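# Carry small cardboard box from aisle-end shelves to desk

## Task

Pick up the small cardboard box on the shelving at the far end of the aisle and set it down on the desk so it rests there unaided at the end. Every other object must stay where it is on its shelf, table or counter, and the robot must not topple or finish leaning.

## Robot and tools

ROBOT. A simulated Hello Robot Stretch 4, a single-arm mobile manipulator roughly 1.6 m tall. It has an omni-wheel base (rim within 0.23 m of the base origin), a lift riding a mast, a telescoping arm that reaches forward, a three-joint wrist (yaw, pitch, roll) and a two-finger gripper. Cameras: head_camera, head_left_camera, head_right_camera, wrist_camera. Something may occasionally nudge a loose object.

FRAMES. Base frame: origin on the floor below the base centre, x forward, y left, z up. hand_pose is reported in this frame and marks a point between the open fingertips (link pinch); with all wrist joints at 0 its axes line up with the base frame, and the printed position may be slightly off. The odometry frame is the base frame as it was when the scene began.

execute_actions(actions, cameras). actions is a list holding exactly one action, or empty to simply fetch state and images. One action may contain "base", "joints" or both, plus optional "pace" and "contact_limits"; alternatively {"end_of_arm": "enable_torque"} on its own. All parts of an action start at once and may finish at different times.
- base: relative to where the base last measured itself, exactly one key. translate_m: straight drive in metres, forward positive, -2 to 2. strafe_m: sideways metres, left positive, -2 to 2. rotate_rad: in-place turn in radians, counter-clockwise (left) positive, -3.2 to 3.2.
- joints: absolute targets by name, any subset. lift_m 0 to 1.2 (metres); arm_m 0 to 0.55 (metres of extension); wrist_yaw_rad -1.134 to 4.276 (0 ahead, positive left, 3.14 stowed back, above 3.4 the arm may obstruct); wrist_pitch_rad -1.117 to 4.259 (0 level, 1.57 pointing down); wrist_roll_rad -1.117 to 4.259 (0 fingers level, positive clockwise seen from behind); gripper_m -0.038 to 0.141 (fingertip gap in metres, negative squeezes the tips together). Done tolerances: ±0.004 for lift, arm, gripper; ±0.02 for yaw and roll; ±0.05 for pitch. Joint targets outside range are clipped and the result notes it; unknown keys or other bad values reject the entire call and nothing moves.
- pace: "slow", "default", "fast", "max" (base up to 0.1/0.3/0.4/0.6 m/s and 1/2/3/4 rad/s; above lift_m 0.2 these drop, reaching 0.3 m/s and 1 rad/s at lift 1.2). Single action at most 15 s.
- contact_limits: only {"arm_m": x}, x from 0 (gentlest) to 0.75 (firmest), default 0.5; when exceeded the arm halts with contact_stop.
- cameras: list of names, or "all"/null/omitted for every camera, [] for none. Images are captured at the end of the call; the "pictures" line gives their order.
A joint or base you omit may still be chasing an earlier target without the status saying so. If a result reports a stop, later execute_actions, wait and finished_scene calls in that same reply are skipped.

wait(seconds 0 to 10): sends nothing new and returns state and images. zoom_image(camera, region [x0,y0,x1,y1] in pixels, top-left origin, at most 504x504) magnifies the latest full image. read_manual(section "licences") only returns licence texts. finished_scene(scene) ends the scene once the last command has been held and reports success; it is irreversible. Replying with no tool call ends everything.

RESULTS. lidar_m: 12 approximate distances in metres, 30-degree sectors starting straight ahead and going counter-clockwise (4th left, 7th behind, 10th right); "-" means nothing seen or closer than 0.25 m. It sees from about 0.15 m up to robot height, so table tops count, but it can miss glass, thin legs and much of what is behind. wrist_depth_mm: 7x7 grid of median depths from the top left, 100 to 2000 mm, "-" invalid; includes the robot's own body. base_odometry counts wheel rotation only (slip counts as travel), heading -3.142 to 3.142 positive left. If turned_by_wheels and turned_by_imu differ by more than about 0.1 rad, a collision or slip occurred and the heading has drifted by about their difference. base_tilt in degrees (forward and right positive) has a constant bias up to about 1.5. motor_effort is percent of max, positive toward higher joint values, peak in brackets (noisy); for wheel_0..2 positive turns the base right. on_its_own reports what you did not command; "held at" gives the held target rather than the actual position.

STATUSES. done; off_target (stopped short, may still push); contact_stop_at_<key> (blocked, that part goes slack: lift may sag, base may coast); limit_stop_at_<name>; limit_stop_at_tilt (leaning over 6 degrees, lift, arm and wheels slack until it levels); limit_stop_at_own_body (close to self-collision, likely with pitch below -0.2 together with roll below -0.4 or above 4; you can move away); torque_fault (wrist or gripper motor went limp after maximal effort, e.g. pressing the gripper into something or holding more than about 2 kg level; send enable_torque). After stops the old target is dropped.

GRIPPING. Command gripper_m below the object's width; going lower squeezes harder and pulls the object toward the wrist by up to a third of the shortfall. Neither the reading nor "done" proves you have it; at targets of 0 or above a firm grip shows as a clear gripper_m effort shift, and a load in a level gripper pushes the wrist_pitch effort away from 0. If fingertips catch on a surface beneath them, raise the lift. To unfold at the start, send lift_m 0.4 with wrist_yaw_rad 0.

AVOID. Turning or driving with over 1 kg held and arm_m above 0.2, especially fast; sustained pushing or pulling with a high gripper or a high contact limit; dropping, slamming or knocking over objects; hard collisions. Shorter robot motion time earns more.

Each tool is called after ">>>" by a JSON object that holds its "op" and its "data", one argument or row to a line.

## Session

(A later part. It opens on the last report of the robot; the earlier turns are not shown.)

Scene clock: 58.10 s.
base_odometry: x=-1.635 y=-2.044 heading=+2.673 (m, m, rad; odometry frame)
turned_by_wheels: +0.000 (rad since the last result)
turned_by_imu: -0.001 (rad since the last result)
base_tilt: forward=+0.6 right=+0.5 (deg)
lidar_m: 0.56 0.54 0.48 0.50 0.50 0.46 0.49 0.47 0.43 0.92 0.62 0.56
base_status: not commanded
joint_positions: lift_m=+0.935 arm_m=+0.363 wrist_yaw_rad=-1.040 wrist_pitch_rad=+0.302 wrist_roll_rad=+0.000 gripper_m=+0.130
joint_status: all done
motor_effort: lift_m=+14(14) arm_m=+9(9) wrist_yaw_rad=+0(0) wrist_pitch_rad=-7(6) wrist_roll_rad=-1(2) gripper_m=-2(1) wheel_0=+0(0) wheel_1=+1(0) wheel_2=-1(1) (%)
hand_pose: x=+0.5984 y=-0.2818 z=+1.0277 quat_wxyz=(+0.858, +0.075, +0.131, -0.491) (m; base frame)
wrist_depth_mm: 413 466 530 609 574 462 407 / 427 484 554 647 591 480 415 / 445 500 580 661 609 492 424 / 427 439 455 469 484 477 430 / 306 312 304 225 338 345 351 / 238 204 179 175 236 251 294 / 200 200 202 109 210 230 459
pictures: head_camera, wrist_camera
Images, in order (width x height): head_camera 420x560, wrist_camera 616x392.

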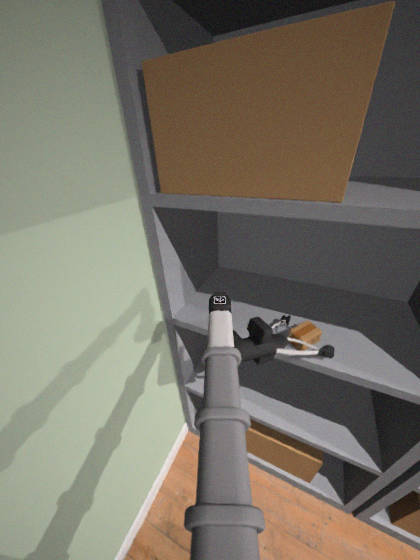

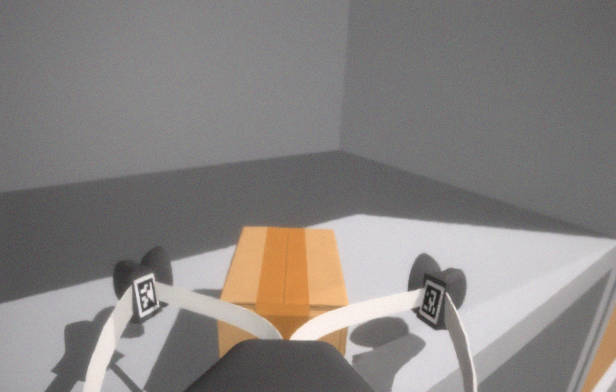

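>>> {"op": "execute_actions", "data": {
  "actions": [
    {"base": {"strafe_m": 0.023}, "joints": {"lift_m": 0.930, "arm_m": 0.353, "gripper_m": 0.09}}
  ],
  "cameras": ["wrist_camera"]
}}

Scene clock: 61.87 s.
base_odometry: x=-1.645 y=-2.065 heading=+2.673 (m, m, rad; odometry frame)
turned_by_wheels: +0.000 (rad since the last result)
turned_by_imu: -0.001 (rad since the last result)
base_tilt: forward=+0.7 right=+0.6 (deg)
lidar_m: 0.57 0.51 0.44 0.47 0.51 0.45 0.47 0.48 0.46 0.93 0.63 0.56
base_status: done
joint_positions: lift_m=+0.930 arm_m=+0.355 wrist_yaw_rad=-1.040 wrist_pitch_rad=+0.302 wrist_roll_rad=+0.000 gripper_m=+0.090
joint_status: all done
motor_effort: lift_m=+14(12) arm_m=-9(9) wrist_yaw_rad=+1(0) wrist_pitch_rad=-6(6) wrist_roll_rad=-1(1) gripper_m=-7(5) wheel_0=+0(5) wheel_1=-1(4) wheel_2=-1(3) (%)
hand_pose: x=+0.5896 y=-0.2818 z=+1.0227 quat_wxyz=(+0.858, +0.075, +0.131, -0.491) (m; base frame)
wrist_depth_mm: 424 477 539 634 591 484 421 / 439 496 569 661 609 496 430 / 455 517 580 668 627 508 436 / 413 424 439 452 469 484 436 / 296 304 294 213 329 334 355 / 230 218 200 198 194 267 462 / 193 192 203 109 211 530 488
pictures: wrist_camera
Images, in order (width x height): wrist_camera 616x392.

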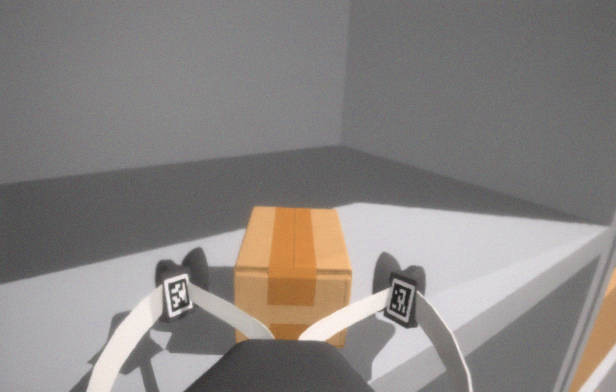

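>>> {"op": "execute_actions", "data": {
  "actions": [
    {"joints": {"gripper_m": 0.02}}
  ],
  "cameras": ["wrist_camera"]
}}

Scene clock: 63.57 s.
base_odometry: x=-1.645 y=-2.065 heading=+2.673 (m, m, rad; odometry frame)
turned_by_wheels: +0.000 (rad since the last result)
turned_by_imu: -0.001 (rad since the last result)
base_tilt: forward=+0.7 right=+0.5 (deg)
lidar_m: 0.57 0.50 0.46 0.47 0.48 0.45 0.46 0.50 0.45 0.93 0.63 0.55
base_status: not commanded
joint_positions: lift_m=+0.930 arm_m=+0.355 wrist_yaw_rad=-1.040 wrist_pitch_rad=+0.303 wrist_roll_rad=+0.000 gripper_m=+0.021
joint_status: all done
motor_effort: lift_m=+14(14) arm_m=-9(9) wrist_yaw_rad=+1(0) wrist_pitch_rad=-10(9) wrist_roll_rad=-2(1) gripper_m=-24(25) wheel_0=-1(1) wheel_1=-1(1) wheel_2=-1(1) (%)
hand_pose: x=+0.5895 y=-0.2817 z=+1.0225 quat_wxyz=(+0.858, +0.075, +0.131, -0.491) (m; base frame)
wrist_depth_mm: 430 480 544 634 597 484 421 / 439 496 564 668 615 500 430 / 459 521 585 668 627 508 436 / 407 421 436 452 466 477 436 / 294 303 290 204 324 334 349 / 230 179 186 187 186 265 462 / 190 190 195 109 212 512 492
pictures: wrist_camera
Images, in order (width x height): wrist_camera 616x392.

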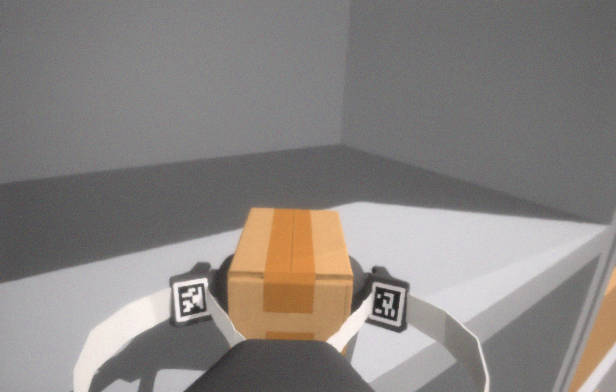

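>>> {"op": "execute_actions", "data": {
  "actions": [
    {"joints": {"lift_m": 0.965}}
  ],
  "cameras": ["wrist_camera"]
}}

Scene clock: 64.73 s.
base_odometry: x=-1.645 y=-2.065 heading=+2.673 (m, m, rad; odometry frame)
turned_by_wheels: +0.000 (rad since the last result)
turned_by_imu: +0.000 (rad since the last result)
base_tilt: forward=+0.6 right=+0.7 (deg)
lidar_m: 0.59 0.52 0.46 0.48 0.49 0.46 0.46 0.50 0.45 0.94 0.62 0.57
base_status: not commanded
joint_positions: lift_m=+0.965 arm_m=+0.355 wrist_yaw_rad=-1.040 wrist_pitch_rad=+0.303 wrist_roll_rad=+0.000 gripper_m=+0.021
joint_status: all done
motor_effort: lift_m=+23(22) arm_m=-9(9) wrist_yaw_rad=+1(0) wrist_pitch_rad=-11(11) wrist_roll_rad=-1(1) gripper_m=-28(28) wheel_0=-1(1) wheel_1=-1(1) wheel_2=-1(1) (%)
hand_pose: x=+0.5895 y=-0.2817 z=+1.0567 quat_wxyz=(+0.858, +0.075, +0.131, -0.491) (m; base frame)
wrist_depth_mm: 427 477 544 634 597 484 418 / 439 492 574 654 615 500 427 / 455 512 603 699 634 512 433 / 466 512 535 554 574 508 445 / 364 373 355 205 402 410 418 / 283 179 186 187 186 310 449 / 235 235 240 109 249 266 492
pictures: wrist_camera
Images, in order (width x height): wrist_camera 616x392.

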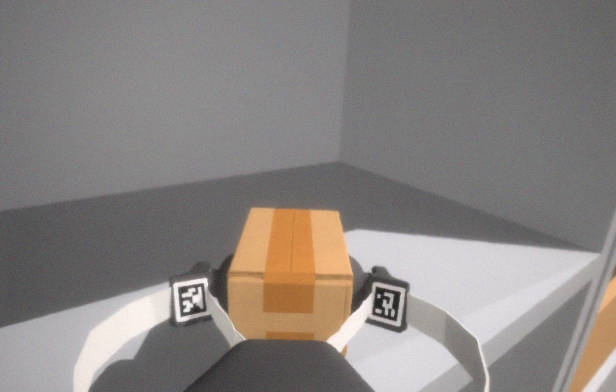

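>>> {"op": "execute_actions", "data": {
  "actions": [
    {"base": {"translate_m": 0.31}, "joints": {"lift_m": 1.0, "arm_m": 0.0}}
  ],
  "cameras": ["wrist_camera", "head_right_camera"]
}}

Scene clock: 70.57 s.
base_odometry: x=-1.922 y=-1.925 heading=+2.673 (m, m, rad; odometry frame)
turned_by_wheels: +0.000 (rad since the last result)
turned_by_imu: -0.003 (rad since the last result)
base_tilt: forward=+0.6 right=+0.6 (deg)
lidar_m: 0.30 0.37 0.33 0.36 0.46 0.72 0.75 0.66 0.85 0.50 0.32 0.28
base_status: done
joint_positions: lift_m=+1.000 arm_m=+0.002 wrist_yaw_rad=-1.040 wrist_pitch_rad=+0.303 wrist_roll_rad=+0.000 gripper_m=+0.021
joint_status: all done
motor_effort: lift_m=+22(23) arm_m=-9(10) wrist_yaw_rad=+1(1) wrist_pitch_rad=-11(12) wrist_roll_rad=-1(1) gripper_m=-27(26) wheel_0=+1(6) wheel_1=+1(3) wheel_2=+0(6) (%)
hand_pose: x=+0.2365 y=-0.2817 z=+1.0917 quat_wxyz=(+0.858, +0.075, +0.131, -0.491) (m; base frame)
wrist_depth_mm: 462 512 585 661 569 462 404 / 473 535 609 699 591 480 415 / 496 554 634 723 609 492 421 / 508 569 634 668 603 504 439 / 436 449 427 204 484 484 462 / 340 322 186 187 185 392 530 / 283 282 289 109 310 504 732
pictures: head_right_camera, wrist_camera
Images, in order (width x height): head_right_camera 420x672, wrist_camera 616x392.

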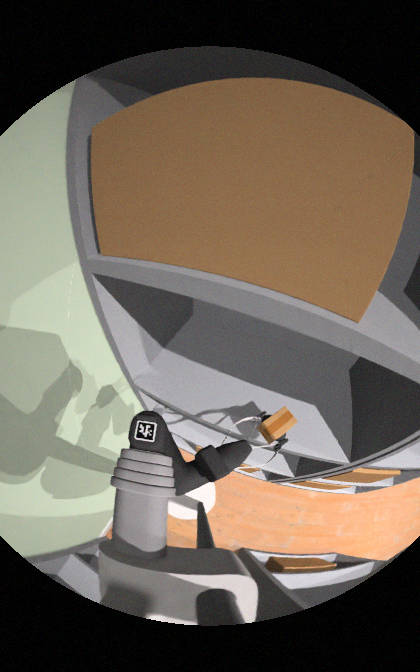

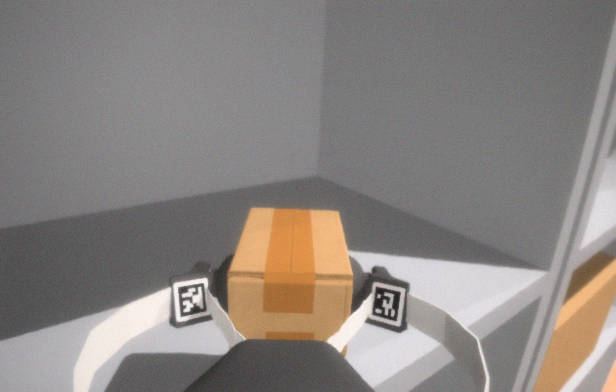

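>>> {"op": "execute_actions", "data": {
  "actions": [
    {"base": {"rotate_rad": -1.99}, "joints": {"wrist_yaw_rad": 0.3}}
  ],
  "cameras": ["wrist_camera", "head_camera"]
}}

Scene clock: 73.53 s.
base_odometry: x=-1.922 y=-1.925 heading=+0.683 (m, m, rad; odometry frame)
turned_by_wheels: -1.990 (rad since the last result)
turned_by_imu: -1.979 (rad since the last result)
base_tilt: forward=+0.5 right=+0.5 (deg)
lidar_m: 1.16 0.42 0.30 0.28 0.29 0.36 0.34 0.37 0.52 0.75 0.78 0.65
base_status: done
joint_positions: lift_m=+1.000 arm_m=+0.002 wrist_yaw_rad=+0.300 wrist_pitch_rad=+0.303 wrist_roll_rad=+0.000 gripper_m=+0.021
joint_status: all done
motor_effort: lift_m=+21(23) arm_m=-9(9) wrist_yaw_rad=+2(5) wrist_pitch_rad=-11(10) wrist_roll_rad=-1(0) gripper_m=-25(29) wheel_0=+0(5) wheel_1=+0(10) wheel_2=+0(7) (%)
hand_pose: x=+0.4613 y=-0.0022 z=+1.0918 quat_wxyz=(+0.977, -0.023, +0.149, +0.148) (m; base frame)
wrist_depth_mm: 384 1098 1205 - - - 976 / 397 1118 1281 - - - 732 / 413 1042 1060 - - - 699 / 413 627 1042 1366 - - 668 / 415 759 798 204 - 1229 1118 / 430 179 186 187 185 1205 1160 / 439 668 798 109 1661 931 960
pictures: head_camera, wrist_camera
Images, in order (width x height): head_camera 420x560, wrist_camera 616x392.

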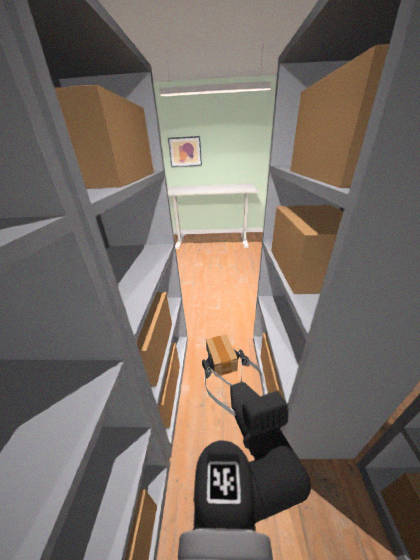

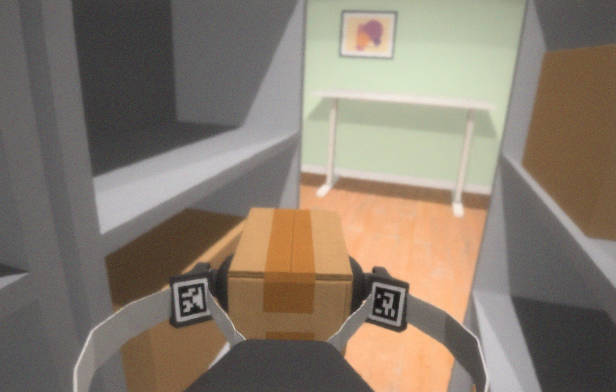

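>>> {"op": "execute_actions", "data": {
  "actions": [
    {"base": {"translate_m": 1.0}, "joints": {"lift_m": 0.35}, "pace": "fast"}
  ],
  "cameras": ["wrist_camera", "head_camera"]
}}

Scene clock: 78.90 s.
base_odometry: x=-1.146 y=-1.294 heading=+0.683 (m, m, rad; odometry frame)
turned_by_wheels: +0.000 (rad since the last result)
turned_by_imu: -0.006 (rad since the last result)
base_tilt: forward=+0.6 right=+0.6 (deg)
lidar_m: 2.57 0.42 0.30 0.27 0.30 0.43 1.23 0.42 0.30 0.27 0.30 0.42
base_status: done
joint_positions: lift_m=+0.350 arm_m=+0.002 wrist_yaw_rad=+0.300 wrist_pitch_rad=+0.303 wrist_roll_rad=+0.000 gripper_m=+0.021
joint_status: all done
motor_effort: lift_m=+14(18) arm_m=-9(9) wrist_yaw_rad=+1(1) wrist_pitch_rad=-11(10) wrist_roll_rad=-1(0) gripper_m=-24(29) wheel_0=+1(5) wheel_1=+1(4) wheel_2=-1(8) (%)
hand_pose: x=+0.4613 y=-0.0022 z=+0.4423 quat_wxyz=(+0.977, -0.023, +0.149, +0.148) (m; base frame)
wrist_depth_mm: - - - - - - - / - - - - - - - / - - - - - - - / 1576 1618 1661 1708 1708 1808 1863 / 1118 1160 1098 204 1229 1255 1255 / 854 178 186 186 185 960 960 / 707 723 741 109 759 750 788
pictures: head_camera, wrist_camera
Images, in order (width x height): head_camera 420x560, wrist_camera 616x392.

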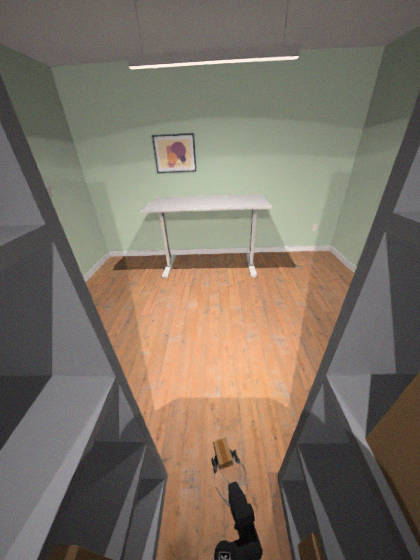

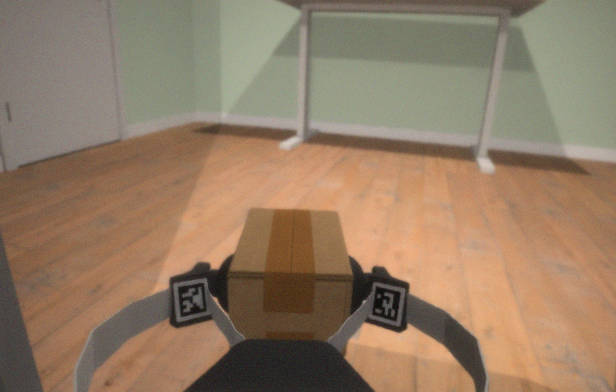

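>>> {"op": "zoom_image", "data": {
  "camera": "head_camera",
  "region": [130, 170, 290, 290]
}}

Region (130, 170, 290, 290) of head_camera's 420x560 image, scaled by 3.150, with more detail than that image has; it fills the top 378 rows of this view, and the rest is white.

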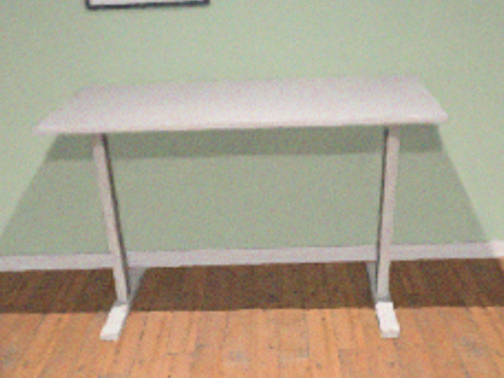

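>>> {"op": "execute_actions", "data": {
  "actions": [
    {"base": {"translate_m": 1.97}, "joints": {"lift_m": 0.95}, "pace": "max"}
  ],
  "cameras": ["wrist_camera", "head_camera"]
}}

Scene clock: 86.07 s.
base_odometry: x=+0.383 y=-0.051 heading=+0.683 (m, m, rad; odometry frame)
turned_by_wheels: +0.000 (rad since the last result)
turned_by_imu: -0.009 (rad since the last result)
base_tilt: forward=+0.6 right=+0.6 (deg)
lidar_m: 0.61 0.64 0.88 1.86 1.97 1.50 1.45 1.49 1.95 1.83 1.89 0.62
base_status: done
joint_positions: lift_m=+0.950 arm_m=+0.002 wrist_yaw_rad=+0.300 wrist_pitch_rad=+0.303 wrist_roll_rad=+0.000 gripper_m=+0.021
joint_status: all done
motor_effort: lift_m=+22(25) arm_m=-9(9) wrist_yaw_rad=+1(1) wrist_pitch_rad=-10(14) wrist_roll_rad=+0(0) gripper_m=-26(26) wheel_0=+0(5) wheel_1=-1(7) wheel_2=-1(16) (%)
hand_pose: x=+0.4613 y=-0.0022 z=+1.0418 quat_wxyz=(+0.977, -0.023, +0.149, +0.148) (m; base frame)
wrist_depth_mm: 1366 1281 1182 1118 1060 1008 960 / 1464 1366 1255 1160 1118 1042 1008 / 946 991 1025 1060 1098 1060 1025 / 580 603 615 640 661 676 699 / 1756 1060 439 204 455 466 469 / 1708 1060 186 186 185 375 359 / 1499 1464 1537 109 1397 1255 1205
pictures: head_camera, wrist_camera
Images, in order (width x height): head_camera 420x560, wrist_camera 616x392.

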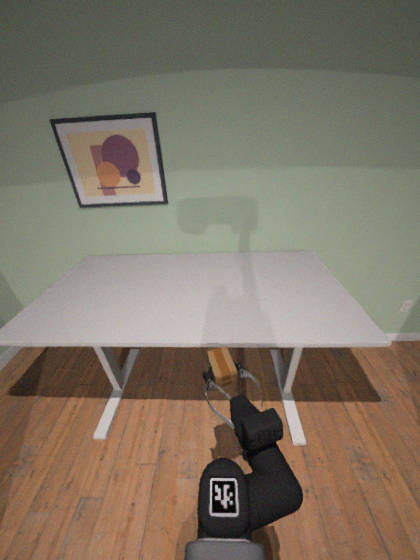

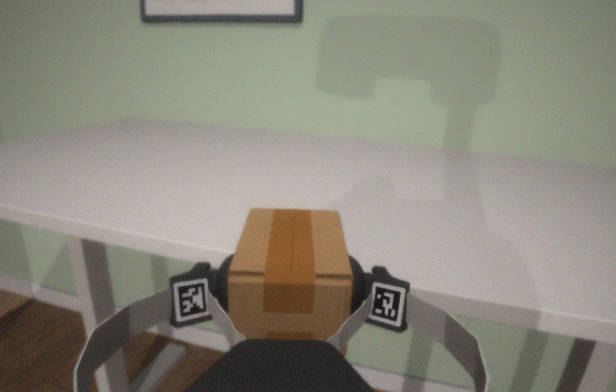

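>>> {"op": "execute_actions", "data": {
  "actions": [
    {"joints": {"lift_m": 0.92, "arm_m": 0.35}, "pace": "fast"}
  ],
  "cameras": ["wrist_camera", "head_camera"]
}}

Scene clock: 88.53 s.
base_odometry: x=+0.383 y=-0.051 heading=+0.683 (m, m, rad; odometry frame)
turned_by_wheels: +0.000 (rad since the last result)
turned_by_imu: -0.001 (rad since the last result)
base_tilt: forward=+0.7 right=+0.6 (deg)
lidar_m: 0.62 0.63 0.89 1.86 1.94 1.50 1.46 1.48 1.95 1.81 1.91 0.65
base_status: not commanded
joint_positions: lift_m=+0.920 arm_m=+0.348 wrist_yaw_rad=+0.300 wrist_pitch_rad=+0.303 wrist_roll_rad=+0.000 gripper_m=+0.021
joint_status: all done
motor_effort: lift_m=+14(21) arm_m=+9(11) wrist_yaw_rad=+0(1) wrist_pitch_rad=-10(12) wrist_roll_rad=+0(0) gripper_m=-24(24) wheel_0=-1(1) wheel_1=-1(1) wheel_2=-1(1) (%)
hand_pose: x=+0.8082 y=-0.0021 z=+1.0123 quat_wxyz=(+0.977, -0.023, +0.149, +0.148) (m; base frame)
wrist_depth_mm: 960 917 854 798 759 715 676 / 1025 946 891 820 788 741 707 / 809 842 891 854 820 768 732 / 496 508 521 535 554 569 585 / 355 364 349 204 387 392 402 / 276 179 186 187 185 300 304 / 229 229 234 109 241 237 254
pictures: head_camera, wrist_camera
Images, in order (width x height): head_camera 420x560, wrist_camera 616x392.

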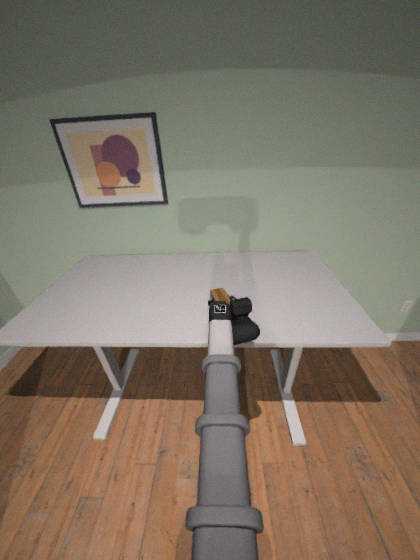

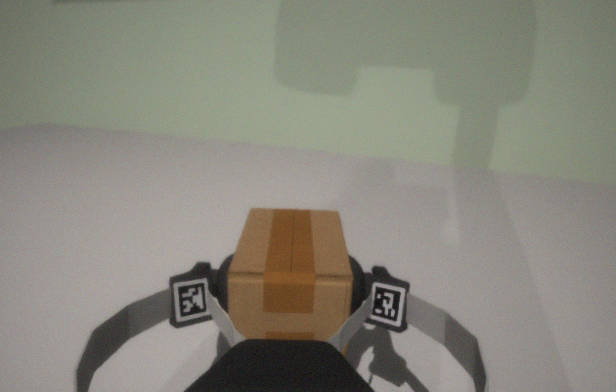

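>>> {"op": "execute_actions", "data": {
  "actions": [
    {"joints": {"lift_m": 0.891}}
  ],
  "cameras": ["wrist_camera"]
}}

Scene clock: 90.10 s.
base_odometry: x=+0.383 y=-0.051 heading=+0.683 (m, m, rad; odometry frame)
turned_by_wheels: +0.000 (rad since the last result)
turned_by_imu: +0.000 (rad since the last result)
base_tilt: forward=+0.7 right=+0.5 (deg)
lidar_m: 0.62 0.65 0.90 1.84 1.96 1.50 1.47 1.50 1.96 1.83 1.90 0.64
base_status: not commanded
joint_positions: lift_m=+0.891 arm_m=+0.348 wrist_yaw_rad=+0.300 wrist_pitch_rad=+0.303 wrist_roll_rad=+0.000 gripper_m=+0.021
joint_status: all done
motor_effort: lift_m=+14(14) arm_m=+9(9) wrist_yaw_rad=+1(1) wrist_pitch_rad=-9(11) wrist_roll_rad=-1(1) gripper_m=-26(24) wheel_0=-1(1) wheel_1=-1(1) wheel_2=-1(1) (%)
hand_pose: x=+0.8082 y=-0.0021 z=+0.9834 quat_wxyz=(+0.977, -0.023, +0.149, +0.148) (m; base frame)
wrist_depth_mm: 976 904 854 798 741 707 676 / 1025 931 891 831 778 750 691 / 676 699 732 759 788 750 732 / 413 424 436 449 462 477 492 / 297 304 293 204 324 329 334 / 231 219 186 187 185 252 253 / 191 191 196 109 202 199 208
pictures: wrist_camera
Images, in order (width x height): wrist_camera 616x392.

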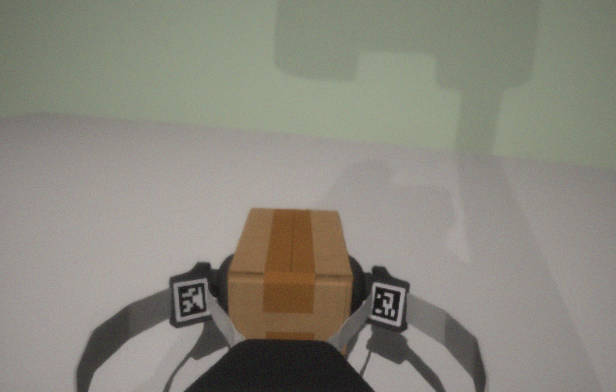

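Depth readings match those at the grasp height. Releasing.

>>> {"op": "execute_actions", "data": {
  "actions": [
    {"joints": {"gripper_m": 0.11}}
  ],
  "cameras": ["wrist_camera"]
}}

Scene clock: 92.00 s.
base_odometry: x=+0.383 y=-0.051 heading=+0.683 (m, m, rad; odometry frame)
turned_by_wheels: +0.000 (rad since the last result)
turned_by_imu: -0.001 (rad since the last result)
base_tilt: forward=+0.5 right=+0.6 (deg)
lidar_m: 0.63 0.63 0.89 1.85 1.97 1.51 1.46 1.50 1.95 1.81 1.89 0.65
base_status: not commanded
joint_positions: lift_m=+0.891 arm_m=+0.348 wrist_yaw_rad=+0.300 wrist_pitch_rad=+0.303 wrist_roll_rad=+0.000 gripper_m=+0.110
joint_status: all done
motor_effort: lift_m=+14(14) arm_m=+9(9) wrist_yaw_rad=+1(0) wrist_pitch_rad=-7(10) wrist_roll_rad=+0(0) gripper_m=+0(26) wheel_0=+0(1) wheel_1=-1(0) wheel_2=-1(1) (%)
hand_pose: x=+0.8082 y=-0.0021 z=+0.9836 quat_wxyz=(+0.977, -0.022, +0.149, +0.148) (m; base frame)
wrist_depth_mm: 976 904 842 788 750 707 676 / 1025 960 891 831 788 741 699 / 691 699 750 768 798 759 723 / 415 427 439 452 466 480 492 / 298 304 296 213 327 332 336 / 232 216 197 198 199 253 255 / 195 193 204 109 203 204 208
pictures: wrist_camera
Images, in order (width x height): wrist_camera 616x392.

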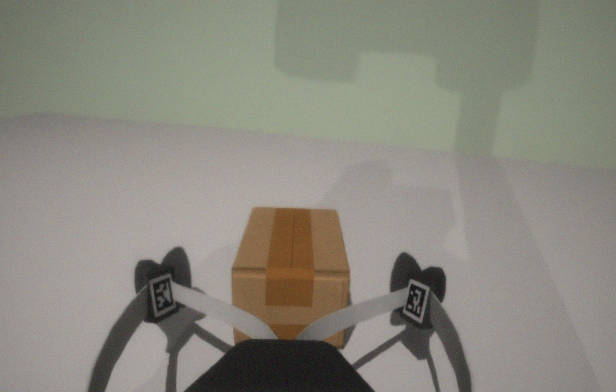

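>>> {"op": "execute_actions", "data": {
  "actions": [
    {"joints": {"lift_m": 0.97, "arm_m": 0.2}, "pace": "fast"}
  ],
  "cameras": ["wrist_camera", "head_camera"]
}}

Scene clock: 93.60 s.
base_odometry: x=+0.383 y=-0.051 heading=+0.683 (m, m, rad; odometry frame)
turned_by_wheels: +0.000 (rad since the last result)
turned_by_imu: +0.000 (rad since the last result)
base_tilt: forward=+0.7 right=+0.5 (deg)
lidar_m: 0.60 0.64 0.89 1.84 1.98 1.51 1.47 1.48 1.95 1.81 1.90 0.65
base_status: not commanded
joint_positions: lift_m=+0.970 arm_m=+0.202 wrist_yaw_rad=+0.300 wrist_pitch_rad=+0.302 wrist_roll_rad=+0.000 gripper_m=+0.110
joint_status: all done
motor_effort: lift_m=+22(23) arm_m=-9(10) wrist_yaw_rad=+1(1) wrist_pitch_rad=-5(9) wrist_roll_rad=-2(1) gripper_m=+0(3) wheel_0=-1(1) wheel_1=-1(0) wheel_2=-1(1) (%)
hand_pose: x=+0.6614 y=-0.0021 z=+1.0620 quat_wxyz=(+0.978, -0.022, +0.149, +0.148) (m; base frame)
wrist_depth_mm: 1138 1060 976 931 878 831 798 / 1182 1118 1042 976 931 866 831 / 1118 1078 1078 1025 960 891 854 / 634 661 668 683 715 732 759 / 459 469 480 439 500 512 517 / 355 330 342 359 198 387 389 / 297 296 312 109 310 314 319
pictures: head_camera, wrist_camera
Images, in order (width x height): head_camera 420x560, wrist_camera 616x392.

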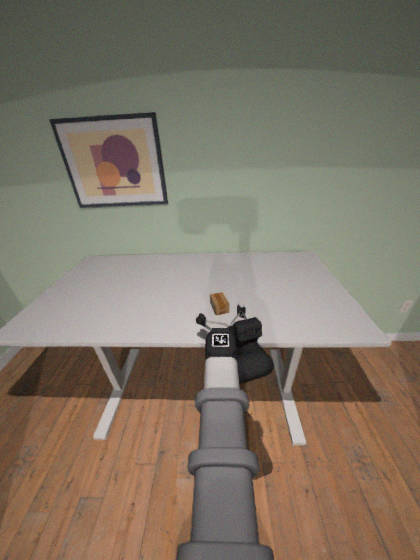

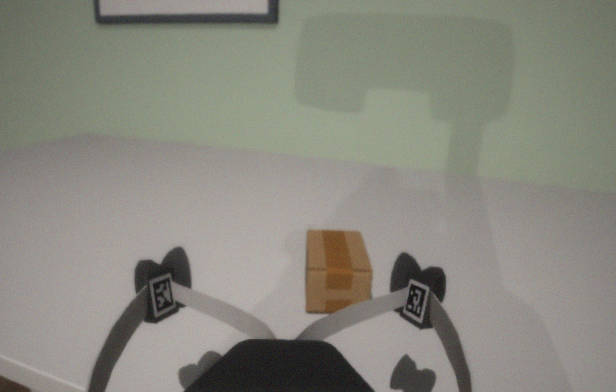

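The box is resting on the desk and the gripper is clear.

>>> {"op": "finished_scene", "data": {
  "scene": 1
}}

The scene is finished: the task was done.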